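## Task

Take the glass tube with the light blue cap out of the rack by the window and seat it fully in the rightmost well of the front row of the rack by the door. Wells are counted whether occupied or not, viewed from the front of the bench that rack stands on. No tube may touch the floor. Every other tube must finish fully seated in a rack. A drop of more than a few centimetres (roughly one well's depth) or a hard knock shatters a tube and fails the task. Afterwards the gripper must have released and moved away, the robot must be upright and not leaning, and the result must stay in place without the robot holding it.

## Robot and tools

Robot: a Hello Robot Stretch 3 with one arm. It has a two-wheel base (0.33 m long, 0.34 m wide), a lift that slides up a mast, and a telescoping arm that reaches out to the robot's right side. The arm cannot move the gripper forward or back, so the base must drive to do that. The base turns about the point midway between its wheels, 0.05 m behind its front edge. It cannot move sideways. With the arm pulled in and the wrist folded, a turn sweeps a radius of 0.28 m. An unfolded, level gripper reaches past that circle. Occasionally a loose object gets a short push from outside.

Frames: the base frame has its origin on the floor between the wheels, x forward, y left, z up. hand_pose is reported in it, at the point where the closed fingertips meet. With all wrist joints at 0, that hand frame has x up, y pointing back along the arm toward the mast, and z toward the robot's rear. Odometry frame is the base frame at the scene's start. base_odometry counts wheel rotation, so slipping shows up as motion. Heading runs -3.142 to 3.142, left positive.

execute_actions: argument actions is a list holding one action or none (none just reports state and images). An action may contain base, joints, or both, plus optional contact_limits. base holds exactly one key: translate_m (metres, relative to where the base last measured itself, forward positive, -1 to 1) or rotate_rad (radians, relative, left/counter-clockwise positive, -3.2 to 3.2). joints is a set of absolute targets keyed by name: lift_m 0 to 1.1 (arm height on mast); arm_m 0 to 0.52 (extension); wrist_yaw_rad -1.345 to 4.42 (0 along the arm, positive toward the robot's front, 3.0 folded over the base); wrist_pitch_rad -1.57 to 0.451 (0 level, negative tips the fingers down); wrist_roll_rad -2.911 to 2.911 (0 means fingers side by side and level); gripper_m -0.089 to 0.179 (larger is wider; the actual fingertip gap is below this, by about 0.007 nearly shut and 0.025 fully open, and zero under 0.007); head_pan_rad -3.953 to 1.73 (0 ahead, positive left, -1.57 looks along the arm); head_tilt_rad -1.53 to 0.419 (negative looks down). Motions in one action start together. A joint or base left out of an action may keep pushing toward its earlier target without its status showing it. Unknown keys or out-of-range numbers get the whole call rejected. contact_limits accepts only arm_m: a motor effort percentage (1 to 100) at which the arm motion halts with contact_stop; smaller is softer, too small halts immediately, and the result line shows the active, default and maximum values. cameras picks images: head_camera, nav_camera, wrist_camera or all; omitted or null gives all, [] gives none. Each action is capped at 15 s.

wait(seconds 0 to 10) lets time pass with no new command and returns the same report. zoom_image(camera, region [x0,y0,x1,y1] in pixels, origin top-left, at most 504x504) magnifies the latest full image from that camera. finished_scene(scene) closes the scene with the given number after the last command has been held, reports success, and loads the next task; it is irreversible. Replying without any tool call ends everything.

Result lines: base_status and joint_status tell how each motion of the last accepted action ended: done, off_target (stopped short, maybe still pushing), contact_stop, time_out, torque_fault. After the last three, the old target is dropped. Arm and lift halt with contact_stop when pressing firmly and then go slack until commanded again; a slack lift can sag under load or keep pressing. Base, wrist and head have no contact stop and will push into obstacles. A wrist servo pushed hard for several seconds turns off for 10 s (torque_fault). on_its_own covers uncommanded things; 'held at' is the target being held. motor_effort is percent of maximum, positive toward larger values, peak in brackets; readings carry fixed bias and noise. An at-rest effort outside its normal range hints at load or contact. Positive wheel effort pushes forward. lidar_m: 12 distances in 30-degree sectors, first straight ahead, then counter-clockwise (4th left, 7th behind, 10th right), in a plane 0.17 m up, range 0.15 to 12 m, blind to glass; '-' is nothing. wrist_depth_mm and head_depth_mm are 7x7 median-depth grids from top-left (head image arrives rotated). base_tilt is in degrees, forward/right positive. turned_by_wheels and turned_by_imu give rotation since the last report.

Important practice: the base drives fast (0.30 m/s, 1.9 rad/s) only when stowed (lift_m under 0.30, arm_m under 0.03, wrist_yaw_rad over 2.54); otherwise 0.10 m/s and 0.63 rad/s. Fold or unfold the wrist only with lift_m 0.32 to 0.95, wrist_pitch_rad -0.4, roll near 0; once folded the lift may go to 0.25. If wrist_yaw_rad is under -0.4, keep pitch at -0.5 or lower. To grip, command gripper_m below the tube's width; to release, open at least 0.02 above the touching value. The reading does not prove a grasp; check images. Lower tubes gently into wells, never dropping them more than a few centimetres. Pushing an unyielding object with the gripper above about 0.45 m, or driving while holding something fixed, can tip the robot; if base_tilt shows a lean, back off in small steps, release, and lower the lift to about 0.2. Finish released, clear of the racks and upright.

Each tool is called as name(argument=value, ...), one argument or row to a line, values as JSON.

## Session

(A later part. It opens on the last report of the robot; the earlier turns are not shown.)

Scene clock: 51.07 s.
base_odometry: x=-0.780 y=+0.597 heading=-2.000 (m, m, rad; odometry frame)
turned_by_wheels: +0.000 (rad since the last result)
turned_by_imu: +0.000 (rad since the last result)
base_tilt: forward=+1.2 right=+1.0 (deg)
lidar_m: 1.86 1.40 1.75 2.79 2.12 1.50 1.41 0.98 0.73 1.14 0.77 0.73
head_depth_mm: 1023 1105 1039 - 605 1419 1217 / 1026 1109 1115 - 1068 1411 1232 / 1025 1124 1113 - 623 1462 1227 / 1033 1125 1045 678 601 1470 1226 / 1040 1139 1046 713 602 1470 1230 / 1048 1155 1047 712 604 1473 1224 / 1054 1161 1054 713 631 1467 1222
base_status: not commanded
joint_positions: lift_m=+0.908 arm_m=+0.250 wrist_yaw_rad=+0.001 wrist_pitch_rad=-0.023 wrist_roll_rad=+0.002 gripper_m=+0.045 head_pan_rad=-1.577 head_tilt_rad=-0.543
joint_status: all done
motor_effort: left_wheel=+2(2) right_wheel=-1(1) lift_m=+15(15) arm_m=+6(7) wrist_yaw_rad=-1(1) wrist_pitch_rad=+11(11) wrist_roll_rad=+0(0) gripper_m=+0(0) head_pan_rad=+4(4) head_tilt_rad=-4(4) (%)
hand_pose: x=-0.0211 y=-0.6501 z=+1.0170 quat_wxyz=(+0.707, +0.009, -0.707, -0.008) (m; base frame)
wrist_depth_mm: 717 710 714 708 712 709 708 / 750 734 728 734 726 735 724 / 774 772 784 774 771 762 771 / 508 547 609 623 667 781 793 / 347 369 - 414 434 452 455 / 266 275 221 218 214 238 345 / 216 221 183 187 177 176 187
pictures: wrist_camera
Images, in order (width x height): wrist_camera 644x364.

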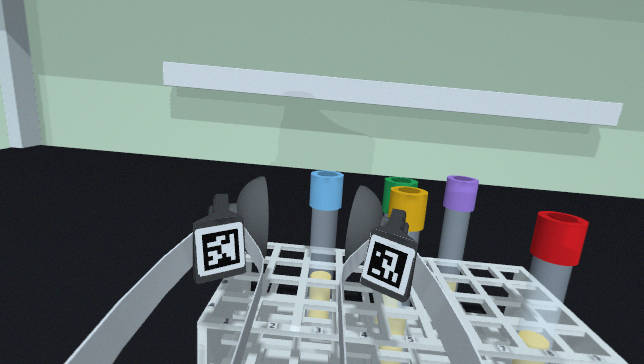

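execute_actions(
  actions=[
    {"base":{"translate_m":-0.004},"joints":{"arm_m":0.275}},
  ],
  cameras=["wrist_camera"],
)

Scene clock: 53.33 s.
base_odometry: x=-0.779 y=+0.601 heading=-2.000 (m, m, rad; odometry frame)
turned_by_wheels: +0.000 (rad since the last result)
turned_by_imu: +0.000 (rad since the last result)
base_tilt: forward=+1.3 right=+0.9 (deg)
lidar_m: 1.86 1.41 1.77 2.77 2.12 1.51 1.40 0.98 0.72 1.14 1.18 0.73
head_depth_mm: 1019 1111 1108 - 604 1416 1221 / 1025 1115 1118 - 596 1428 1216 / 1028 1119 1112 - 620 1479 1227 / 1033 1129 1046 695 602 1476 1225 / 1039 1132 1044 713 602 1463 1230 / 1044 1155 1050 711 603 1478 1230 / 1048 1161 1055 715 633 1472 1240
base_status: done
joint_positions: lift_m=+0.908 arm_m=+0.275 wrist_yaw_rad=+0.001 wrist_pitch_rad=-0.023 wrist_roll_rad=+0.002 gripper_m=+0.045 head_pan_rad=-1.577 head_tilt_rad=-0.543
joint_status: all done
motor_effort: left_wheel=+3(4) right_wheel=-2(6) lift_m=+16(16) arm_m=+6(6) wrist_yaw_rad=-1(1) wrist_pitch_rad=+11(11) wrist_roll_rad=+0(0) gripper_m=+0(1) head_pan_rad=+5(5) head_tilt_rad=-4(4) (%)
hand_pose: x=-0.0211 y=-0.6751 z=+1.0170 quat_wxyz=(+0.707, +0.009, -0.707, -0.008) (m; base frame)
wrist_depth_mm: 714 696 698 696 689 689 688 / 729 724 708 718 696 712 715 / 751 767 741 746 739 750 748 / 510 545 617 623 668 756 759 / 349 368 - 407 435 426 466 / 265 274 203 204 212 239 343 / 216 220 188 187 177 176 242
pictures: wrist_camera
Images, in order (width x height): wrist_camera 644x364.

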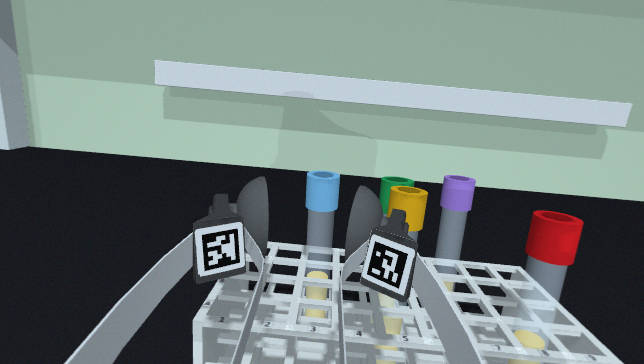

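execute_actions(
  actions=[
    {"joints":{"arm_m":0.255}},
  ],
)

Scene clock: 54.67 s.
base_odometry: x=-0.779 y=+0.601 heading=-2.000 (m, m, rad; odometry frame)
turned_by_wheels: +0.000 (rad since the last result)
turned_by_imu: +0.000 (rad since the last result)
base_tilt: forward=+1.2 right=+0.9 (deg)
lidar_m: 1.86 1.41 1.76 2.77 2.11 1.50 1.40 0.98 0.72 1.14 1.19 0.73
head_depth_mm: 1019 1105 1036 - 605 1413 1226 / 1026 1110 1109 - 613 1420 1221 / 1026 1124 1114 - 622 1474 1218 / 1035 1132 1042 699 601 1468 1229 / 1038 1136 1048 711 603 1480 1228 / 1046 1156 1050 714 604 1468 1233 / 1052 1162 1054 714 632 1481 1227
base_status: not commanded
joint_positions: lift_m=+0.908 arm_m=+0.255 wrist_yaw_rad=+0.001 wrist_pitch_rad=-0.023 wrist_roll_rad=+0.002 gripper_m=+0.045 head_pan_rad=-1.577 head_tilt_rad=-0.543
joint_status: all done
motor_effort: left_wheel=+2(2) right_wheel=-1(2) lift_m=+16(16) arm_m=-7(8) wrist_yaw_rad=-1(1) wrist_pitch_rad=+11(11) wrist_roll_rad=+0(0) gripper_m=+0(0) head_pan_rad=+4(4) head_tilt_rad=-4(4) (%)
hand_pose: x=-0.0211 y=-0.6560 z=+1.0170 quat_wxyz=(+0.707, +0.009, -0.707, -0.008) (m; base frame)
wrist_depth_mm: 710 709 712 707 710 714 697 / 743 750 727 733 728 728 729 / 753 765 750 761 772 776 765 / 514 537 623 569 408 776 789 / 349 369 - 406 441 400 507 / 265 274 220 216 212 234 345 / 216 221 205 205 201 191 251
pictures: head_camera (sideways: a quarter turn clockwise sets it upright), nav_camera (sideways: a quarter turn counterclockwise sets it upright), wrist_camera
Images, in order (width x height): head_camera 896x504, nav_camera 672x504, wrist_camera 644x364.

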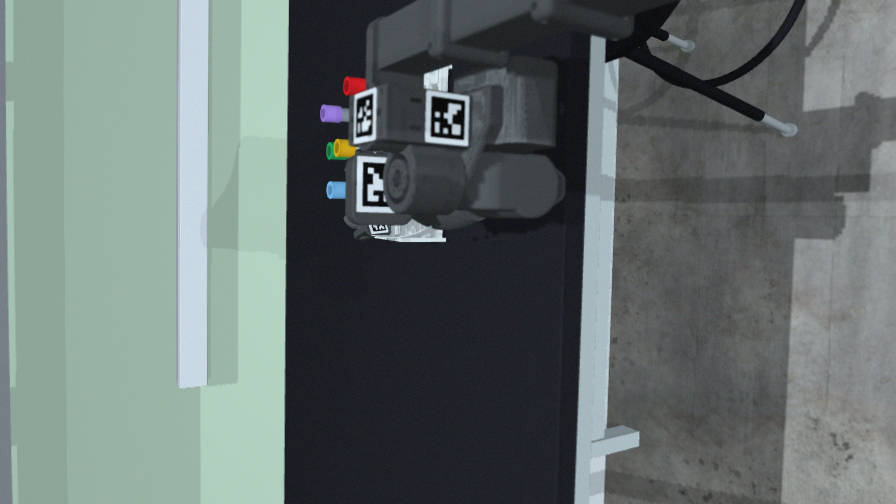

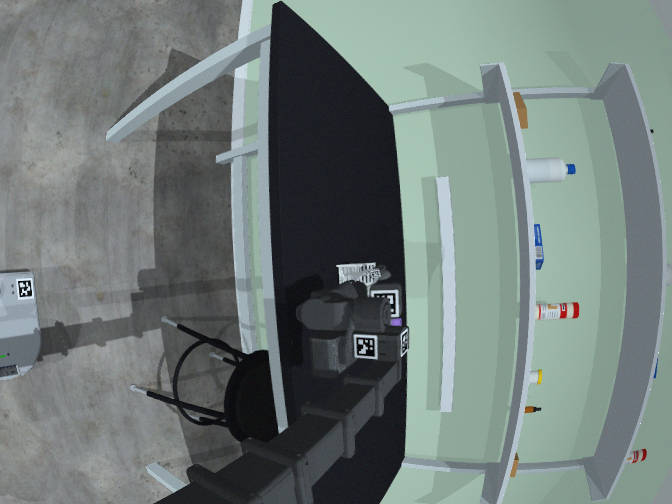

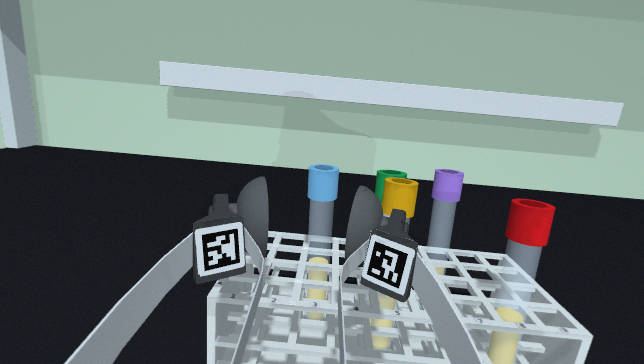

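execute_actions(
  actions=[
    {"joints":{"lift_m":0.93}},
  ],
  cameras=["wrist_camera"],
)

execute_actions(
  actions=[
    {"joints":{"arm_m":0.285}},
  ],
  cameras=["wrist_camera","head_camera"],
)

Scene clock: 57.33 s.
base_odometry: x=-0.779 y=+0.601 heading=-2.000 (m, m, rad; odometry frame)
turned_by_wheels: +0.000 (rad since the last result)
turned_by_imu: +0.000 (rad since the last result)
base_tilt: forward=+1.3 right=+0.9 (deg)
lidar_m: 1.86 1.41 1.77 2.77 2.11 1.50 1.40 0.98 0.72 1.14 1.19 0.73
head_depth_mm: 1018 1108 1109 - 610 1410 1218 / 1023 1114 1199 - 596 1429 1229 / 1028 1118 1206 - 619 1480 1229 / 1039 1124 1080 696 601 1464 1233 / 1043 1133 1045 714 603 1473 1228 / 1045 1157 1052 713 605 1478 1228 / 1053 1165 1059 714 633 1472 1230
base_status: not commanded
joint_positions: lift_m=+0.930 arm_m=+0.255 wrist_yaw_rad=+0.001 wrist_pitch_rad=-0.023 wrist_roll_rad=+0.002 gripper_m=+0.045 head_pan_rad=-1.577 head_tilt_rad=-0.543
joint_status: all done
motor_effort: left_wheel=+3(2) right_wheel=-2(1) lift_m=+25(26) arm_m=-7(7) wrist_yaw_rad=-1(1) wrist_pitch_rad=+11(11) wrist_roll_rad=+0(0) gripper_m=+0(1) head_pan_rad=+4(5) head_tilt_rad=-4(4) (%)
hand_pose: x=-0.0211 y=-0.6560 z=+1.0384 quat_wxyz=(+0.707, +0.009, -0.707, -0.008) (m; base frame)
wrist_depth_mm: 713 717 718 723 706 706 705 / 741 726 732 729 734 724 729 / 774 773 770 763 762 746 757 / 580 613 700 737 781 786 796 / 393 414 - 429 463 521 565 / 300 310 270 245 264 328 393 / 244 250 216 205 213 201 297
pictures: wrist_camera
Images, in order (width x height): wrist_camera 644x364.

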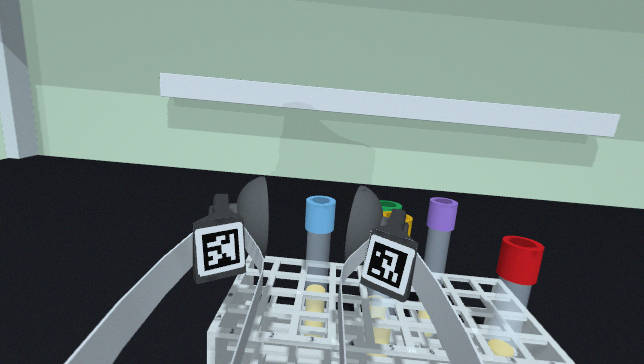

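Scene clock: 58.53 s.
base_odometry: x=-0.779 y=+0.601 heading=-2.000 (m, m, rad; odometry frame)
turned_by_wheels: +0.000 (rad since the last result)
turned_by_imu: +0.000 (rad since the last result)
base_tilt: forward=+1.2 right=+0.9 (deg)
lidar_m: 1.86 1.41 1.77 2.78 2.11 1.50 1.40 0.98 0.72 1.14 1.19 0.73
head_depth_mm: 1020 1110 1192 - 611 1403 1221 / 1019 1116 1199 - 600 1433 1220 / 1028 1119 1206 - 601 1467 1227 / 1038 1136 1040 700 601 1471 1225 / 1038 1131 1052 713 602 1474 1225 / 1041 1159 1047 713 604 1483 1229 / 1050 1165 1058 716 631 1481 1229
base_status: not commanded
joint_positions: lift_m=+0.930 arm_m=+0.285 wrist_yaw_rad=+0.001 wrist_pitch_rad=-0.023 wrist_roll_rad=+0.002 gripper_m=+0.045 head_pan_rad=-1.577 head_tilt_rad=-0.543
joint_status: all done
motor_effort: left_wheel=+2(2) right_wheel=-1(1) lift_m=+25(25) arm_m=+5(7) wrist_yaw_rad=-1(1) wrist_pitch_rad=+11(11) wrist_roll_rad=+0(0) gripper_m=-1(1) head_pan_rad=+4(5) head_tilt_rad=-4(4) (%)
hand_pose: x=-0.0211 y=-0.6851 z=+1.0385 quat_wxyz=(+0.707, +0.009, -0.707, -0.008) (m; base frame)
wrist_depth_mm: 694 692 684 686 679 683 681 / 707 716 705 695 689 714 692 / 734 745 728 734 733 735 719 / 575 617 697 752 745 745 759 / 394 416 - 402 431 515 563 / 305 310 272 250 336 334 372 / 245 250 203 204 200 213 298
pictures: head_camera (sideways: a quarter turn clockwise sets it upright), wrist_camera
Images, in order (width x height): head_camera 896x504, wrist_camera 644x364.

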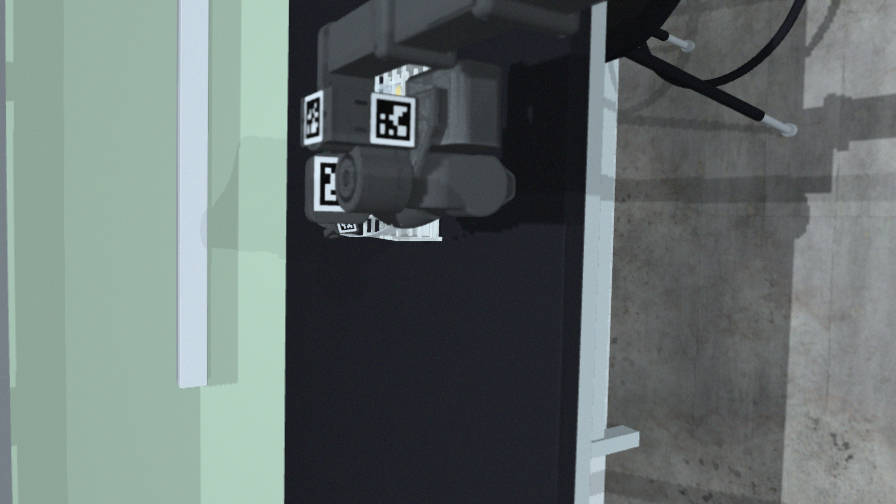

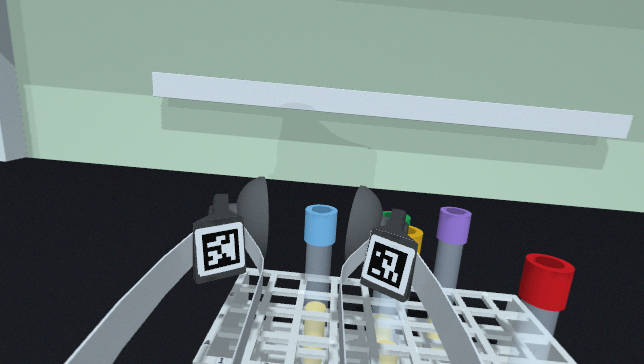

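execute_actions(
  actions=[
    {"joints":{"lift_m":1.03,"arm_m":0.27}},
  ],
  cameras=[],
)

execute_actions(
  actions=[
    {"joints":{"wrist_pitch_rad":-0.3,"lift_m":1.04,"arm_m":0.31}},
  ],
  cameras=["wrist_camera","head_camera"],
)

Scene clock: 63.53 s.
base_odometry: x=-0.779 y=+0.601 heading=-2.000 (m, m, rad; odometry frame)
turned_by_wheels: +0.000 (rad since the last result)
turned_by_imu: +0.000 (rad since the last result)
base_tilt: forward=+1.3 right=+1.0 (deg)
lidar_m: 1.86 1.41 1.77 2.78 2.11 1.50 1.40 0.98 0.72 1.14 1.18 0.73
head_depth_mm: 1023 1117 971 697 598 1409 1222 / 1024 - - 697 598 1433 1234 / 1031 1098 - 702 601 1475 1230 / 1036 1126 1042 711 603 1473 1225 / 1037 1133 1043 712 603 1467 1229 / 1047 1155 1051 715 604 1481 1237 / 1049 1159 1055 715 633 1476 1223
base_status: not commanded
joint_positions: lift_m=+1.030 arm_m=+0.270 wrist_yaw_rad=+0.001 wrist_pitch_rad=-0.023 wrist_roll_rad=+0.002 gripper_m=+0.045 head_pan_rad=-1.577 head_tilt_rad=-0.543
joint_status: all done
motor_effort: left_wheel=+3(2) right_wheel=-1(1) lift_m=+25(27) arm_m=-7(9) wrist_yaw_rad=-1(1) wrist_pitch_rad=+11(11) wrist_roll_rad=+0(0) gripper_m=+1(1) head_pan_rad=+5(5) head_tilt_rad=-4(4) (%)
hand_pose: x=-0.0211 y=-0.6711 z=+1.1385 quat_wxyz=(+0.707, +0.009, -0.707, -0.008) (m; base frame)
wrist_depth_mm: 703 702 697 698 682 703 595 / 733 735 718 722 722 709 707 / 756 745 740 732 743 763 734 / 765 780 779 780 775 771 752 / 614 645 - 715 808 797 794 / 462 479 490 519 521 574 601 / 377 388 394 403 396 447 458
pictures: none
No camera images: the call's "cameras" was empty. Leave "cameras" out to get every camera's image.

Scene clock: 64.90 s.
base_odometry: x=-0.779 y=+0.601 heading=-2.000 (m, m, rad; odometry frame)
turned_by_wheels: +0.000 (rad since the last result)
turned_by_imu: +0.000 (rad since the last result)
base_tilt: forward=+1.3 right=+0.9 (deg)
lidar_m: 1.86 1.41 1.77 2.78 2.12 1.50 1.40 0.98 0.72 1.14 1.18 0.74
head_depth_mm: 1015 - 973 696 599 1405 1222 / 1014 - 865 697 598 1423 1219 / 1029 - - 703 600 1464 1226 / 1037 1126 1040 713 601 1476 1231 / 1042 1134 1044 713 601 1473 1224 / 1046 1159 1053 714 603 1463 1234 / 1051 1165 1054 716 631 1474 1233
base_status: not commanded
joint_positions: lift_m=+1.040 arm_m=+0.310 wrist_yaw_rad=+0.001 wrist_pitch_rad=-0.314 wrist_roll_rad=+0.002 gripper_m=+0.045 head_pan_rad=-1.577 head_tilt_rad=-0.543
joint_status: all done
motor_effort: left_wheel=+3(3) right_wheel=-1(1) lift_m=+25(27) arm_m=+6(6) wrist_yaw_rad=-1(1) wrist_pitch_rad=+7(7) wrist_roll_rad=+0(0) gripper_m=+0(1) head_pan_rad=+5(6) head_tilt_rad=-4(4) (%)
hand_pose: x=-0.0212 y=-0.6908 z=+1.0764 quat_wxyz=(+0.698, +0.111, -0.699, -0.110) (m; base frame)
wrist_depth_mm: 661 643 589 591 615 624 632 / 713 718 708 698 685 682 687 / 592 610 648 687 734 734 738 / 452 469 500 511 533 562 587 / 372 382 - 406 435 440 451 / 312 322 318 321 243 363 373 / 274 277 267 244 249 232 314
pictures: head_camera (sideways: a quarter turn clockwise sets it upright), wrist_camera
Images, in order (width x height): head_camera 896x504, wrist_camera 644x364.

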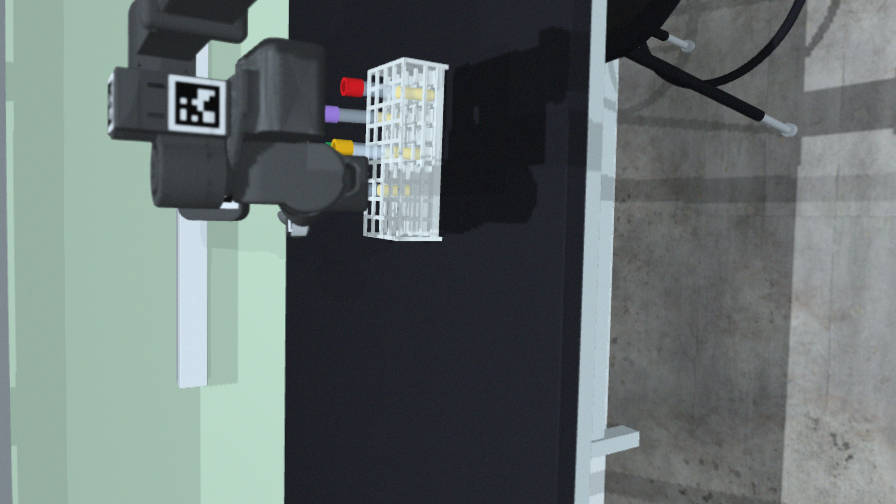

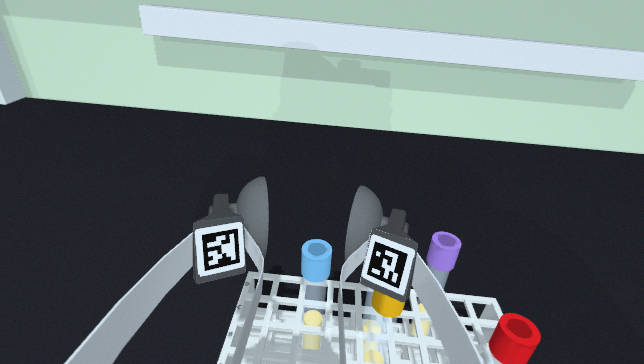

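execute_actions(
  actions=[
    {"joints":{"arm_m":0.355,"gripper_m":0.037}},
  ],
  cameras=["wrist_camera"],
)

execute_actions(
  actions=[
    {"joints":{"lift_m":1.01}},
  ],
  cameras=["wrist_camera"],
)

Scene clock: 67.17 s.
base_odometry: x=-0.779 y=+0.601 heading=-2.000 (m, m, rad; odometry frame)
turned_by_wheels: +0.000 (rad since the last result)
turned_by_imu: +0.000 (rad since the last result)
base_tilt: forward=+1.2 right=+0.9 (deg)
lidar_m: 1.86 1.41 1.77 2.77 2.11 1.51 1.40 0.98 0.73 1.14 1.19 0.73
head_depth_mm: 1019 - 1038 696 598 1411 1227 / 1025 - 972 696 598 1432 1224 / 1030 - 829 702 601 1461 1224 / 1033 1131 1045 712 603 1461 1225 / 1035 1130 1046 711 604 1468 1224 / 1046 1153 1058 713 604 1479 1233 / 1053 1167 1050 717 631 1470 1225
base_status: not commanded
joint_positions: lift_m=+1.040 arm_m=+0.355 wrist_yaw_rad=+0.001 wrist_pitch_rad=-0.314 wrist_roll_rad=+0.002 gripper_m=+0.037 head_pan_rad=-1.577 head_tilt_rad=-0.543
joint_status: all done
motor_effort: left_wheel=+2(2) right_wheel=-1(2) lift_m=+25(25) arm_m=+6(4) wrist_yaw_rad=-1(1) wrist_pitch_rad=+7(7) wrist_roll_rad=+0(0) gripper_m=+0(47) head_pan_rad=+5(5) head_tilt_rad=-3(3) (%)
hand_pose: x=-0.0212 y=-0.7357 z=+1.0763 quat_wxyz=(+0.698, +0.111, -0.699, -0.111) (m; base frame)
wrist_depth_mm: 624 604 554 554 587 580 593 / 666 677 654 649 651 652 559 / 585 609 649 676 692 697 693 / 448 468 503 521 533 564 578 / 368 383 - 409 422 439 454 / 313 323 319 335 339 363 374 / 272 279 275 223 173 304 314
pictures: wrist_camera
Images, in order (width x height): wrist_camera 644x364.

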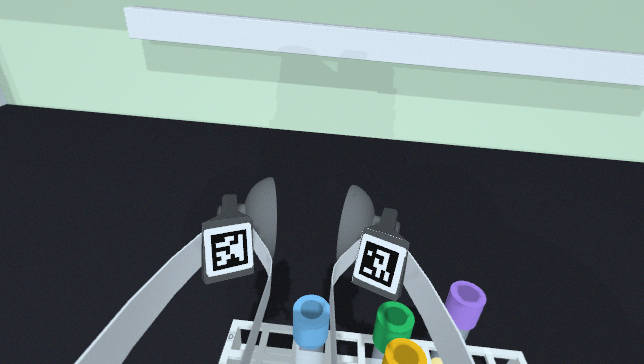

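Scene clock: 68.23 s.
base_odometry: x=-0.779 y=+0.601 heading=-2.000 (m, m, rad; odometry frame)
turned_by_wheels: +0.000 (rad since the last result)
turned_by_imu: +0.000 (rad since the last result)
base_tilt: forward=+1.3 right=+0.9 (deg)
lidar_m: 1.86 1.41 1.77 2.77 2.11 1.50 1.40 0.98 0.72 1.14 1.19 0.73
head_depth_mm: 1019 1095 971 698 599 1409 1222 / 1024 1093 797 697 600 1433 1224 / 1028 1099 - 705 600 1466 1226 / 1035 1125 1040 711 601 1471 1223 / 1041 1131 1046 712 603 1470 1236 / 1044 1151 1054 714 603 1474 1228 / 1049 1159 1056 716 630 1466 1231
base_status: not commanded
joint_positions: lift_m=+1.010 arm_m=+0.355 wrist_yaw_rad=+0.001 wrist_pitch_rad=-0.315 wrist_roll_rad=+0.002 gripper_m=+0.037 head_pan_rad=-1.577 head_tilt_rad=-0.543
joint_status: all done
motor_effort: left_wheel=+2(2) right_wheel=-1(1) lift_m=+15(23) arm_m=+5(6) wrist_yaw_rad=-1(1) wrist_pitch_rad=+7(7) wrist_roll_rad=+0(0) gripper_m=+0(0) head_pan_rad=+5(5) head_tilt_rad=-5(4) (%)
hand_pose: x=-0.0212 y=-0.7357 z=+1.0468 quat_wxyz=(+0.698, +0.111, -0.699, -0.111) (m; base frame)
wrist_depth_mm: 626 623 536 533 534 537 577 / 670 669 666 658 642 644 645 / 516 539 574 602 644 673 679 / 398 414 436 454 474 501 521 / 329 338 - 358 381 392 404 / 281 287 282 215 301 309 329 / 243 249 236 215 194 215 281
pictures: wrist_camera
Images, in order (width x height): wrist_camera 644x364.

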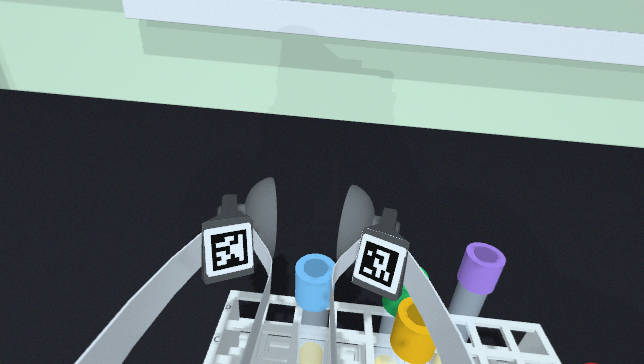

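execute_actions(
  actions=[
    {"joints":{"lift_m":0.99,"arm_m":0.365}},
  ],
  cameras=["wrist_camera"],
)

Scene clock: 69.87 s.
base_odometry: x=-0.779 y=+0.601 heading=-2.000 (m, m, rad; odometry frame)
turned_by_wheels: +0.000 (rad since the last result)
turned_by_imu: +0.000 (rad since the last result)
base_tilt: forward=+1.2 right=+0.9 (deg)
lidar_m: 1.86 1.41 1.77 2.77 2.11 1.51 1.40 0.98 0.72 1.14 1.18 0.73
head_depth_mm: 1021 1087 916 691 598 1407 1224 / 1028 1098 864 697 599 1430 1224 / 1034 1103 - 702 602 1478 1230 / 1036 1121 1045 710 600 1469 1238 / 1040 1135 1045 713 603 1481 1226 / 1046 1151 1054 712 603 1471 1229 / 1052 1169 1057 717 631 1471 1225
base_status: not commanded
joint_positions: lift_m=+0.990 arm_m=+0.365 wrist_yaw_rad=+0.001 wrist_pitch_rad=-0.315 wrist_roll_rad=+0.002 gripper_m=+0.037 head_pan_rad=-1.577 head_tilt_rad=-0.543
joint_status: all done
motor_effort: left_wheel=+2(2) right_wheel=-2(1) lift_m=+15(14) arm_m=+6(6) wrist_yaw_rad=-1(1) wrist_pitch_rad=+7(7) wrist_roll_rad=+0(0) gripper_m=+0(0) head_pan_rad=+5(5) head_tilt_rad=-4(4) (%)
hand_pose: x=-0.0212 y=-0.7457 z=+1.0267 quat_wxyz=(+0.698, +0.111, -0.699, -0.111) (m; base frame)
wrist_depth_mm: 613 608 602 598 521 522 518 / 641 656 654 643 630 630 618 / 474 496 524 550 579 623 646 / 370 382 400 417 436 451 475 / 303 309 - 330 345 348 368 / 255 260 255 194 137 284 301 / 221 227 194 183 175 194 248
pictures: wrist_camera
Images, in order (width x height): wrist_camera 644x364.

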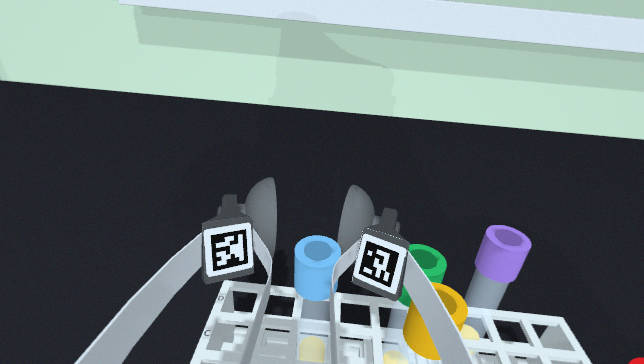

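execute_actions(
  actions=[
    {"joints":{"lift_m":0.972,"arm_m":0.375}},
  ],
  cameras=["wrist_camera","nav_camera"],
)

Scene clock: 71.10 s.
base_odometry: x=-0.779 y=+0.601 heading=-2.000 (m, m, rad; odometry frame)
turned_by_wheels: +0.000 (rad since the last result)
turned_by_imu: +0.000 (rad since the last result)
base_tilt: forward=+1.2 right=+0.9 (deg)
lidar_m: 1.86 1.41 1.76 2.77 2.11 1.50 1.40 0.98 0.72 1.14 1.18 0.74
head_depth_mm: 1015 1100 - 676 599 1412 1225 / 1026 1091 - 698 599 1423 1220 / 1026 1111 - 701 602 1464 1231 / 1038 1125 1045 709 601 1469 1229 / 1036 1136 1048 713 602 1468 1227 / 1046 1156 1052 714 607 1468 1233 / 1047 1159 1053 714 632 1471 1236
base_status: not commanded
joint_positions: lift_m=+0.972 arm_m=+0.375 wrist_yaw_rad=+0.001 wrist_pitch_rad=-0.315 wrist_roll_rad=+0.002 gripper_m=+0.037 head_pan_rad=-1.577 head_tilt_rad=-0.543
joint_status: all done
motor_effort: left_wheel=+1(2) right_wheel=-1(1) lift_m=+16(18) arm_m=+6(10) wrist_yaw_rad=-1(1) wrist_pitch_rad=+7(7) wrist_roll_rad=+0(0) gripper_m=+0(1) head_pan_rad=+5(4) head_tilt_rad=-4(4) (%)
hand_pose: x=-0.0212 y=-0.7557 z=+1.0087 quat_wxyz=(+0.698, +0.111, -0.699, -0.111) (m; base frame)
wrist_depth_mm: 606 598 591 594 588 503 500 / 610 635 633 646 622 625 618 / 433 449 480 498 529 571 610 / 337 348 368 379 393 419 431 / 276 285 - 124 219 142 337 / 233 237 228 180 114 261 277 / 202 208 159 162 161 161 177
pictures: nav_camera (sideways: a quarter turn counterclockwise sets it upright), wrist_camera
Images, in order (width x height): nav_camera 672x504, wrist_camera 644x364.

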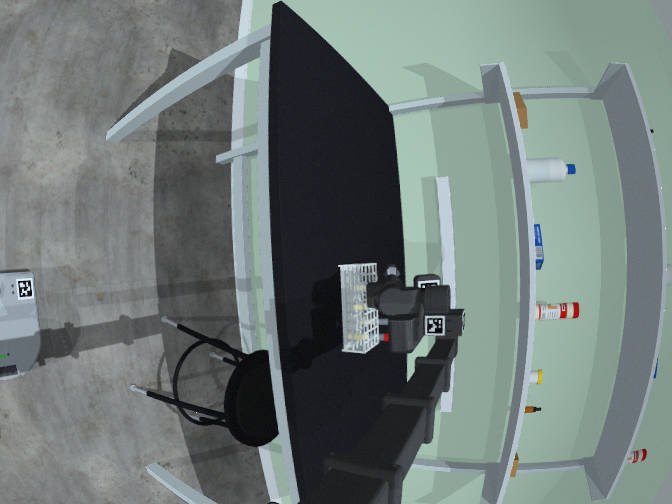

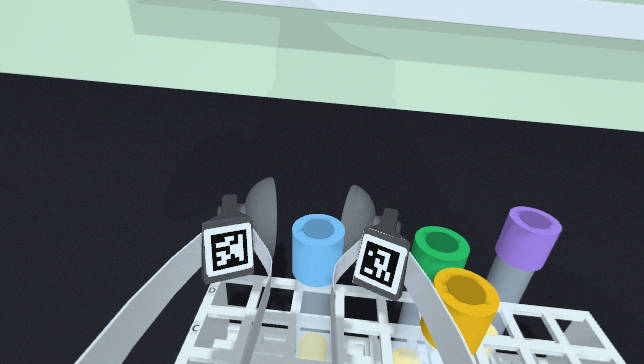

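execute_actions(
  actions=[
    {"base":{"translate_m":-0.003},"joints":{"arm_m":0.39}},
  ],
  cameras=["wrist_camera"],
)

Scene clock: 72.57 s.
base_odometry: x=-0.777 y=+0.604 heading=-1.999 (m, m, rad; odometry frame)
turned_by_wheels: +0.000 (rad since the last result)
turned_by_imu: +0.000 (rad since the last result)
base_tilt: forward=+1.2 right=+0.9 (deg)
lidar_m: 1.87 1.41 1.77 2.78 2.11 1.50 1.40 0.98 0.72 0.80 1.18 0.74
head_depth_mm: 1021 1096 - 676 597 1406 1198 / 1024 1097 867 699 601 1427 1227 / 1031 1106 - 708 600 1471 1230 / 1037 1123 1043 709 600 1469 1226 / 1037 1131 1044 713 602 1466 1234 / 1045 1159 1051 715 604 1476 1231 / 1048 1165 1055 717 630 1476 1226
base_status: done
joint_positions: lift_m=+0.972 arm_m=+0.390 wrist_yaw_rad=+0.001 wrist_pitch_rad=-0.315 wrist_roll_rad=+0.002 gripper_m=+0.037 head_pan_rad=-1.577 head_tilt_rad=-0.543
joint_status: all done
motor_effort: left_wheel=+2(6) right_wheel=-1(5) lift_m=+15(16) arm_m=+6(11) wrist_yaw_rad=-1(1) wrist_pitch_rad=+7(8) wrist_roll_rad=+0(0) gripper_m=+0(1) head_pan_rad=+4(5) head_tilt_rad=-4(4) (%)
hand_pose: x=-0.0212 y=-0.7706 z=+1.0086 quat_wxyz=(+0.698, +0.112, -0.699, -0.111) (m; base frame)
wrist_depth_mm: 589 581 579 573 570 494 486 / 621 618 608 618 611 611 599 / 437 454 474 504 533 562 632 / 336 349 365 383 398 416 433 / 278 284 - 120 315 296 337 / 234 238 230 169 111 251 275 / 203 208 166 189 176 152 222
pictures: wrist_camera
Images, in order (width x height): wrist_camera 644x364.

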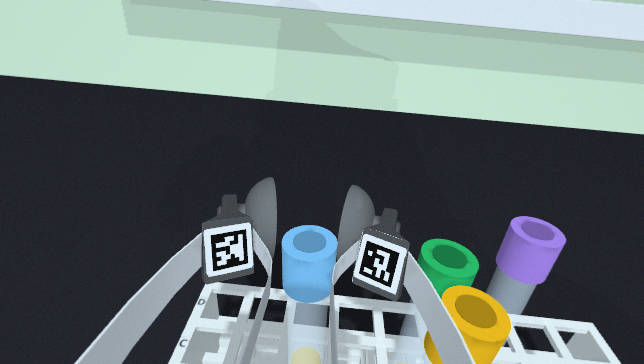

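execute_actions(
  actions=[
    {"joints":{"arm_m":0.373,"lift_m":0.962}},
  ],
  cameras=["wrist_camera"],
)

execute_actions(
  actions=[
    {"joints":{"gripper_m":0.02}},
  ],
  cameras=["wrist_camera"],
)

Scene clock: 74.53 s.
base_odometry: x=-0.777 y=+0.604 heading=-1.999 (m, m, rad; odometry frame)
turned_by_wheels: +0.000 (rad since the last result)
turned_by_imu: +0.000 (rad since the last result)
base_tilt: forward=+1.3 right=+0.9 (deg)
lidar_m: 1.86 1.41 1.77 2.77 2.11 1.50 1.40 0.98 0.72 0.80 1.19 0.73
head_depth_mm: 1018 1105 - 675 597 1418 1195 / 1024 1100 - 702 599 1421 1227 / 1030 1118 - 678 601 1458 1227 / 1034 1126 1040 711 602 1473 1229 / 1039 1133 1051 713 602 1469 1228 / 1046 1156 1047 713 603 1473 1223 / 1057 1158 1056 715 631 1472 1235
base_status: not commanded
joint_positions: lift_m=+0.962 arm_m=+0.373 wrist_yaw_rad=+0.001 wrist_pitch_rad=-0.315 wrist_roll_rad=+0.002 gripper_m=+0.037 head_pan_rad=-1.577 head_tilt_rad=-0.543
joint_status: all done
motor_effort: left_wheel=+2(1) right_wheel=-1(1) lift_m=+15(17) arm_m=-7(5) wrist_yaw_rad=-1(1) wrist_pitch_rad=+8(7) wrist_roll_rad=+0(0) gripper_m=+0(0) head_pan_rad=+4(5) head_tilt_rad=-4(4) (%)
hand_pose: x=-0.0212 y=-0.7546 z=+0.9986 quat_wxyz=(+0.698, +0.112, -0.699, -0.111) (m; base frame)
wrist_depth_mm: 604 598 594 594 589 580 493 / 578 626 627 630 628 624 619 / 406 430 454 478 509 539 575 / 318 333 347 362 376 384 411 / 261 270 - 125 121 149 318 / 222 225 163 181 102 170 261 / 192 190 150 155 154 160 160
pictures: wrist_camera
Images, in order (width x height): wrist_camera 644x364.

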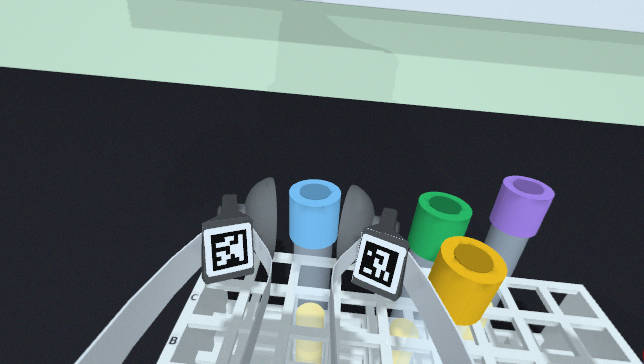

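Scene clock: 75.20 s.
base_odometry: x=-0.777 y=+0.604 heading=-1.999 (m, m, rad; odometry frame)
turned_by_wheels: +0.000 (rad since the last result)
turned_by_imu: +0.000 (rad since the last result)
base_tilt: forward=+1.2 right=+0.9 (deg)
lidar_m: 1.87 1.41 1.77 2.77 2.11 1.50 1.40 0.98 0.72 0.81 1.18 0.74
head_depth_mm: 1017 1106 - 678 597 1404 1195 / 1022 1091 - 703 599 1425 1232 / 1026 1115 - 678 601 1467 1224 / 1035 1126 1042 709 604 1468 1231 / 1041 1136 1042 711 603 1470 1227 / 1047 1154 1053 714 602 1470 1222 / 1050 1165 1051 719 631 1476 1232
base_status: not commanded
joint_positions: lift_m=+0.962 arm_m=+0.373 wrist_yaw_rad=+0.001 wrist_pitch_rad=-0.315 wrist_roll_rad=+0.002 gripper_m=+0.020 head_pan_rad=-1.577 head_tilt_rad=-0.543
joint_status: all done
motor_effort: left_wheel=+2(2) right_wheel=-1(2) lift_m=+15(15) arm_m=-7(8) wrist_yaw_rad=-1(1) wrist_pitch_rad=+7(7) wrist_roll_rad=+0(0) gripper_m=+0(73) head_pan_rad=+5(5) head_tilt_rad=-4(4) (%)
hand_pose: x=-0.0212 y=-0.7546 z=+0.9986 quat_wxyz=(+0.698, +0.112, -0.699, -0.111) (m; base frame)
wrist_depth_mm: 610 601 590 586 585 581 500 / 581 633 621 632 623 626 616 / 414 430 454 479 504 537 571 / 322 331 347 367 376 386 406 / 261 269 284 123 123 149 321 / 222 228 164 172 106 170 261 / 192 193 151 155 156 160 160
pictures: wrist_camera
Images, in order (width x height): wrist_camera 644x364.

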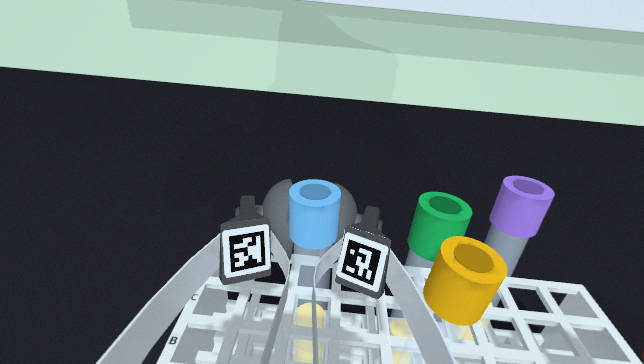

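execute_actions(
  actions=[
    {"joints":{"gripper_m":0.037}},
  ],
  cameras=[],
)

execute_actions(
  actions=[
    {"joints":{"arm_m":0.35,"lift_m":0.968}},
  ],
  cameras=["wrist_camera","head_camera"],
)

Scene clock: 76.83 s.
base_odometry: x=-0.777 y=+0.604 heading=-1.999 (m, m, rad; odometry frame)
turned_by_wheels: +0.000 (rad since the last result)
turned_by_imu: +0.000 (rad since the last result)
base_tilt: forward=+1.3 right=+1.0 (deg)
lidar_m: 1.86 1.41 1.77 2.77 2.10 1.50 1.40 0.97 0.72 0.80 1.18 0.74
head_depth_mm: 1020 1109 - 677 599 1407 1190 / 1027 1104 - 705 600 1431 1228 / 1032 1122 - 679 600 1473 1232 / 1034 1131 1045 712 602 1469 1225 / 1042 1131 1047 712 601 1479 1220 / 1050 1159 1055 714 603 1470 1231 / 1049 1159 1057 715 631 1467 1229
base_status: not commanded
joint_positions: lift_m=+0.962 arm_m=+0.373 wrist_yaw_rad=+0.001 wrist_pitch_rad=-0.315 wrist_roll_rad=+0.002 gripper_m=+0.037 head_pan_rad=-1.577 head_tilt_rad=-0.543
joint_status: all done
motor_effort: left_wheel=+2(2) right_wheel=-1(2) lift_m=+15(16) arm_m=-7(8) wrist_yaw_rad=-1(1) wrist_pitch_rad=+7(7) wrist_roll_rad=+0(0) gripper_m=+0(74) head_pan_rad=+5(4) head_tilt_rad=-4(4) (%)
hand_pose: x=-0.0212 y=-0.7546 z=+0.9986 quat_wxyz=(+0.698, +0.112, -0.699, -0.111) (m; base frame)
wrist_depth_mm: 611 608 598 581 583 579 501 / 571 627 625 626 631 624 613 / 415 429 458 481 506 538 576 / 320 332 345 366 374 387 414 / 262 270 - 125 120 149 320 / 222 227 164 180 102 170 261 / 192 192 150 155 154 160 161
pictures: none
No camera images: the call's "cameras" was empty. Leave "cameras" out to get every camera's image.

Scene clock: 77.93 s.
base_odometry: x=-0.777 y=+0.604 heading=-1.999 (m, m, rad; odometry frame)
turned_by_wheels: +0.000 (rad since the last result)
turned_by_imu: +0.000 (rad since the last result)
base_tilt: forward=+1.2 right=+0.9 (deg)
lidar_m: 1.87 1.41 1.77 2.77 2.10 1.50 1.40 0.97 0.72 0.80 1.18 0.74
head_depth_mm: 1018 1108 - 676 598 1408 1194 / 1020 1100 - 690 601 1426 1230 / 1031 1112 - 679 600 1466 1225 / 1039 1126 1039 710 599 1476 1218 / 1039 1126 1050 712 602 1478 1231 / 1045 1153 1050 714 602 1469 1232 / 1050 1158 1053 714 631 1476 1225
base_status: not commanded
joint_positions: lift_m=+0.968 arm_m=+0.350 wrist_yaw_rad=+0.001 wrist_pitch_rad=-0.315 wrist_roll_rad=+0.002 gripper_m=+0.037 head_pan_rad=-1.577 head_tilt_rad=-0.543
joint_status: all done
motor_effort: left_wheel=+1(3) right_wheel=-2(2) lift_m=+25(25) arm_m=-7(8) wrist_yaw_rad=-1(1) wrist_pitch_rad=+7(8) wrist_roll_rad=+0(0) gripper_m=+1(0) head_pan_rad=+4(5) head_tilt_rad=-5(4) (%)
hand_pose: x=-0.0212 y=-0.7316 z=+1.0040 quat_wxyz=(+0.698, +0.112, -0.699, -0.111) (m; base frame)
wrist_depth_mm: 622 631 620 613 605 605 527 / 595 639 649 650 649 654 636 / 423 448 467 493 521 559 594 / 328 342 359 333 383 370 421 / 269 278 - 281 125 307 328 / 229 234 176 182 167 200 116 / 198 203 164 182 162 166 162
pictures: head_camera (sideways: a quarter turn clockwise sets it upright), wrist_camera
Images, in order (width x height): head_camera 896x504, wrist_camera 644x364.

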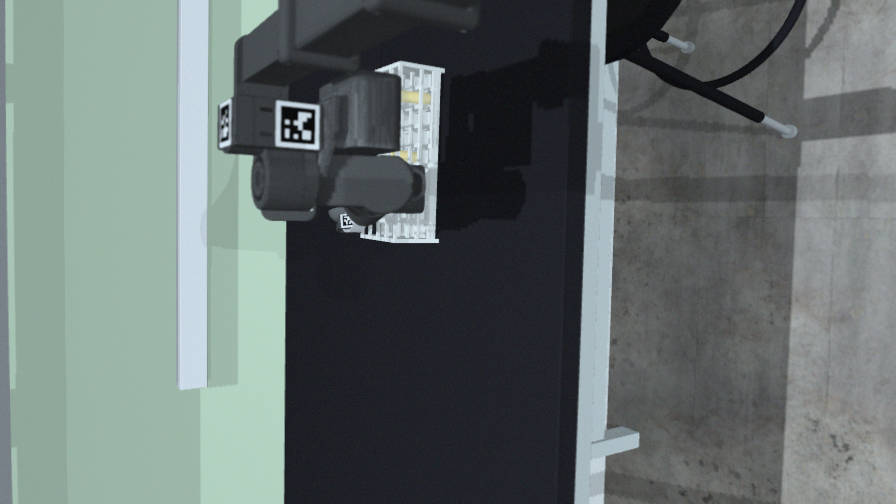

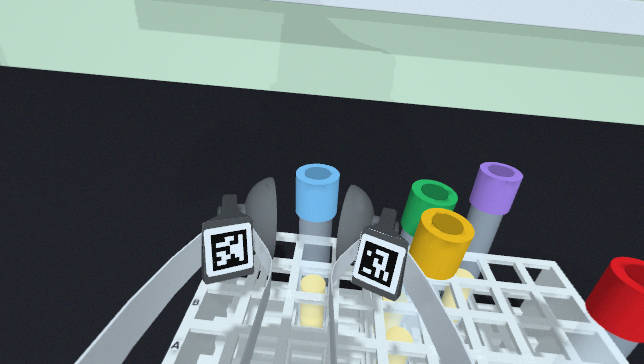

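execute_actions(
  actions=[
    {"joints":{"gripper_m":0.012}},
  ],
  cameras=["wrist_camera"],
)

Scene clock: 79.23 s.
base_odometry: x=-0.777 y=+0.604 heading=-2.000 (m, m, rad; odometry frame)
turned_by_wheels: +0.000 (rad since the last result)
turned_by_imu: +0.000 (rad since the last result)
base_tilt: forward=+1.2 right=+0.9 (deg)
lidar_m: 1.87 1.41 1.78 2.77 2.11 1.50 1.40 0.97 0.72 0.80 1.18 0.74
head_depth_mm: 1025 1107 - 676 598 1413 1192 / 1025 1091 - 691 598 1428 1232 / 1029 1111 - 678 600 1480 1227 / 1035 1125 1043 712 602 1474 1228 / 1043 1139 1050 712 601 1472 1223 / 1041 1150 1049 714 604 1465 1225 / 1050 1167 1056 714 632 1476 1235
base_status: not commanded
joint_positions: lift_m=+0.968 arm_m=+0.350 wrist_yaw_rad=-0.001 wrist_pitch_rad=-0.316 wrist_roll_rad=+0.002 gripper_m=+0.012 head_pan_rad=-1.577 head_tilt_rad=-0.543
joint_status: all done
motor_effort: left_wheel=+2(2) right_wheel=-1(1) lift_m=+25(25) arm_m=-7(7) wrist_yaw_rad=+1(1) wrist_pitch_rad=+8(8) wrist_roll_rad=+0(0) gripper_m=-4(92) head_pan_rad=+4(5) head_tilt_rad=-4(4) (%)
hand_pose: x=-0.0217 y=-0.7315 z=+1.0039 quat_wxyz=(+0.698, +0.111, -0.699, -0.112) (m; base frame)
wrist_depth_mm: 620 624 615 612 613 598 525 / 590 652 644 651 652 648 646 / 420 444 464 491 526 549 594 / 328 339 357 362 384 367 423 / 270 278 293 273 124 313 330 / 229 237 178 181 172 199 112 / 198 198 162 182 162 165 160
pictures: wrist_camera
Images, in order (width x height): wrist_camera 644x364.

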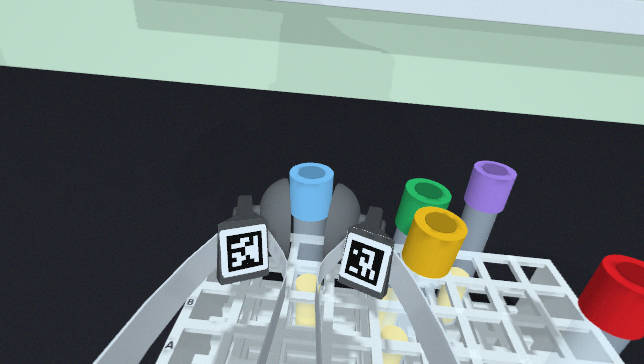

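execute_actions(
  actions=[
    {"joints":{"gripper_m":0.0}},
  ],
  cameras=[],
)

execute_actions(
  actions=[
    {"joints":{"lift_m":0.995}},
  ],
  cameras=["wrist_camera"],
)

Scene clock: 80.20 s.
base_odometry: x=-0.777 y=+0.604 heading=-2.000 (m, m, rad; odometry frame)
turned_by_wheels: +0.000 (rad since the last result)
turned_by_imu: +0.000 (rad since the last result)
base_tilt: forward=+1.2 right=+1.0 (deg)
lidar_m: 1.87 1.41 1.77 2.77 2.11 1.50 1.40 0.98 0.72 0.80 1.19 0.73
head_depth_mm: 1014 1106 - 675 597 1411 1199 / 1021 1094 - 692 601 1433 1220 / 1032 1117 - 680 601 1467 1223 / 1035 1131 1046 709 602 1468 1227 / 1038 1136 1047 712 602 1483 1234 / 1047 1157 1053 717 604 1471 1231 / 1052 1157 1053 715 633 1480 1226
base_status: not commanded
joint_positions: lift_m=+0.968 arm_m=+0.350 wrist_yaw_rad=-0.001 wrist_pitch_rad=-0.316 wrist_roll_rad=+0.002 gripper_m=+0.000 head_pan_rad=-1.577 head_tilt_rad=-0.543
joint_status: all done
motor_effort: left_wheel=+2(2) right_wheel=-2(1) lift_m=+25(25) arm_m=-8(7) wrist_yaw_rad=+1(1) wrist_pitch_rad=+8(8) wrist_roll_rad=+0(0) gripper_m=-7(65) head_pan_rad=+4(5) head_tilt_rad=-4(4) (%)
hand_pose: x=-0.0217 y=-0.7315 z=+1.0039 quat_wxyz=(+0.698, +0.111, -0.699, -0.112) (m; base frame)
wrist_depth_mm: 631 616 614 611 603 603 516 / 591 647 640 640 654 646 637 / 422 440 466 489 524 558 600 / 328 338 358 365 380 371 428 / 269 275 293 271 123 317 328 / 227 233 189 184 175 198 112 / 198 199 159 182 162 166 160
pictures: none
No camera images: the call's "cameras" was empty. Leave "cameras" out to get every camera's image.

Scene clock: 81.23 s.
base_odometry: x=-0.777 y=+0.604 heading=-2.000 (m, m, rad; odometry frame)
turned_by_wheels: +0.000 (rad since the last result)
turned_by_imu: +0.000 (rad since the last result)
base_tilt: forward=+1.3 right=+0.9 (deg)
lidar_m: 1.87 1.41 1.77 2.77 2.11 1.50 1.40 0.97 0.72 0.80 1.18 0.74
head_depth_mm: 1021 1090 914 705 599 1409 1193 / 1024 1095 869 704 599 1427 1228 / 1027 1100 - 709 599 1471 1232 / 1036 1130 1043 713 602 1467 1224 / 1041 1130 1046 711 603 1467 1229 / 1046 1154 1054 714 603 1467 1227 / 1050 1165 1048 716 631 1478 1233
base_status: not commanded
joint_positions: lift_m=+0.995 arm_m=+0.350 wrist_yaw_rad=-0.001 wrist_pitch_rad=-0.317 wrist_roll_rad=+0.002 gripper_m=+0.000 head_pan_rad=-1.577 head_tilt_rad=-0.543
joint_status: all done
motor_effort: left_wheel=+2(1) right_wheel=-1(1) lift_m=+25(28) arm_m=-8(8) wrist_yaw_rad=+1(1) wrist_pitch_rad=+8(8) wrist_roll_rad=+0(0) gripper_m=-8(9) head_pan_rad=+4(4) head_tilt_rad=-5(4) (%)
hand_pose: x=-0.0217 y=-0.7314 z=+1.0307 quat_wxyz=(+0.698, +0.111, -0.699, -0.112) (m; base frame)
wrist_depth_mm: 631 627 614 610 537 536 533 / 660 674 662 658 648 644 638 / 485 511 534 566 599 627 668 / 374 384 405 414 441 459 482 / 308 316 327 324 342 345 376 / 261 267 234 212 197 297 306 / 226 230 189 186 195 197 122
pictures: wrist_camera
Images, in order (width x height): wrist_camera 644x364.

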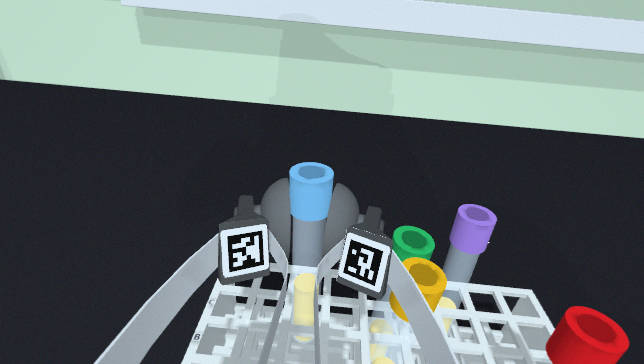

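Held. Lift fully.

execute_actions(
  actions=[
    {"joints":{"lift_m":1.1}},
  ],
  cameras=["wrist_camera","nav_camera"],
)

Scene clock: 83.53 s.
base_odometry: x=-0.777 y=+0.604 heading=-2.000 (m, m, rad; odometry frame)
turned_by_wheels: +0.000 (rad since the last result)
turned_by_imu: +0.000 (rad since the last result)
base_tilt: forward=+1.2 right=+0.9 (deg)
lidar_m: 1.86 1.41 1.77 2.78 2.11 1.50 1.40 0.98 0.72 0.80 1.19 0.74
head_depth_mm: 1039 1141 1038 708 598 1410 1194 / - 1165 1037 702 600 1418 1220 / 1003 - 977 711 601 1471 1218 / 1041 1130 1048 710 600 1470 1225 / 1041 1132 1047 713 604 1466 1225 / 1045 1151 1049 715 606 1477 1221 / 1056 1163 1054 716 630 1477 1228
base_status: not commanded
joint_positions: lift_m=+1.100 arm_m=+0.350 wrist_yaw_rad=-0.001 wrist_pitch_rad=-0.317 wrist_roll_rad=+0.002 gripper_m=+0.000 head_pan_rad=-1.577 head_tilt_rad=-0.543
joint_status: all done
motor_effort: left_wheel=+2(2) right_wheel=+0(1) lift_m=+25(24) arm_m=-8(7) wrist_yaw_rad=+1(1) wrist_pitch_rad=+8(8) wrist_roll_rad=+0(0) gripper_m=-7(8) head_pan_rad=+5(4) head_tilt_rad=-4(4) (%)
hand_pose: x=-0.0217 y=-0.7314 z=+1.1357 quat_wxyz=(+0.698, +0.111, -0.699, -0.112) (m; base frame)
wrist_depth_mm: 628 615 611 615 612 596 602 / 677 673 583 579 586 588 625 / 712 727 710 717 706 698 688 / 548 573 610 613 642 691 729 / 452 465 490 479 523 531 555 / 385 394 395 404 431 440 456 / 336 339 347 346 362 373 389
pictures: nav_camera (sideways: a quarter turn counterclockwise sets it upright), wrist_camera
Images, in order (width x height): nav_camera 672x504, wrist_camera 644x364.

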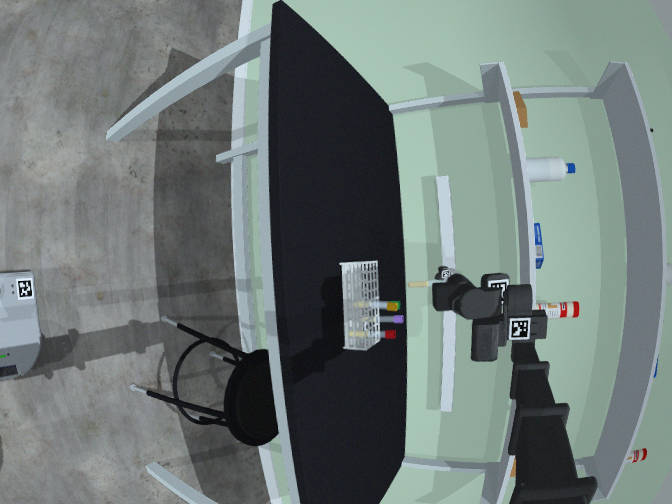

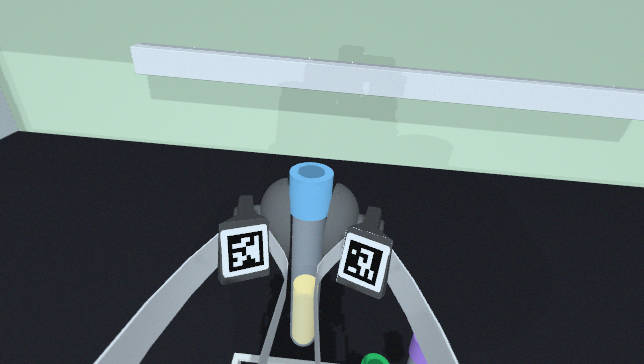

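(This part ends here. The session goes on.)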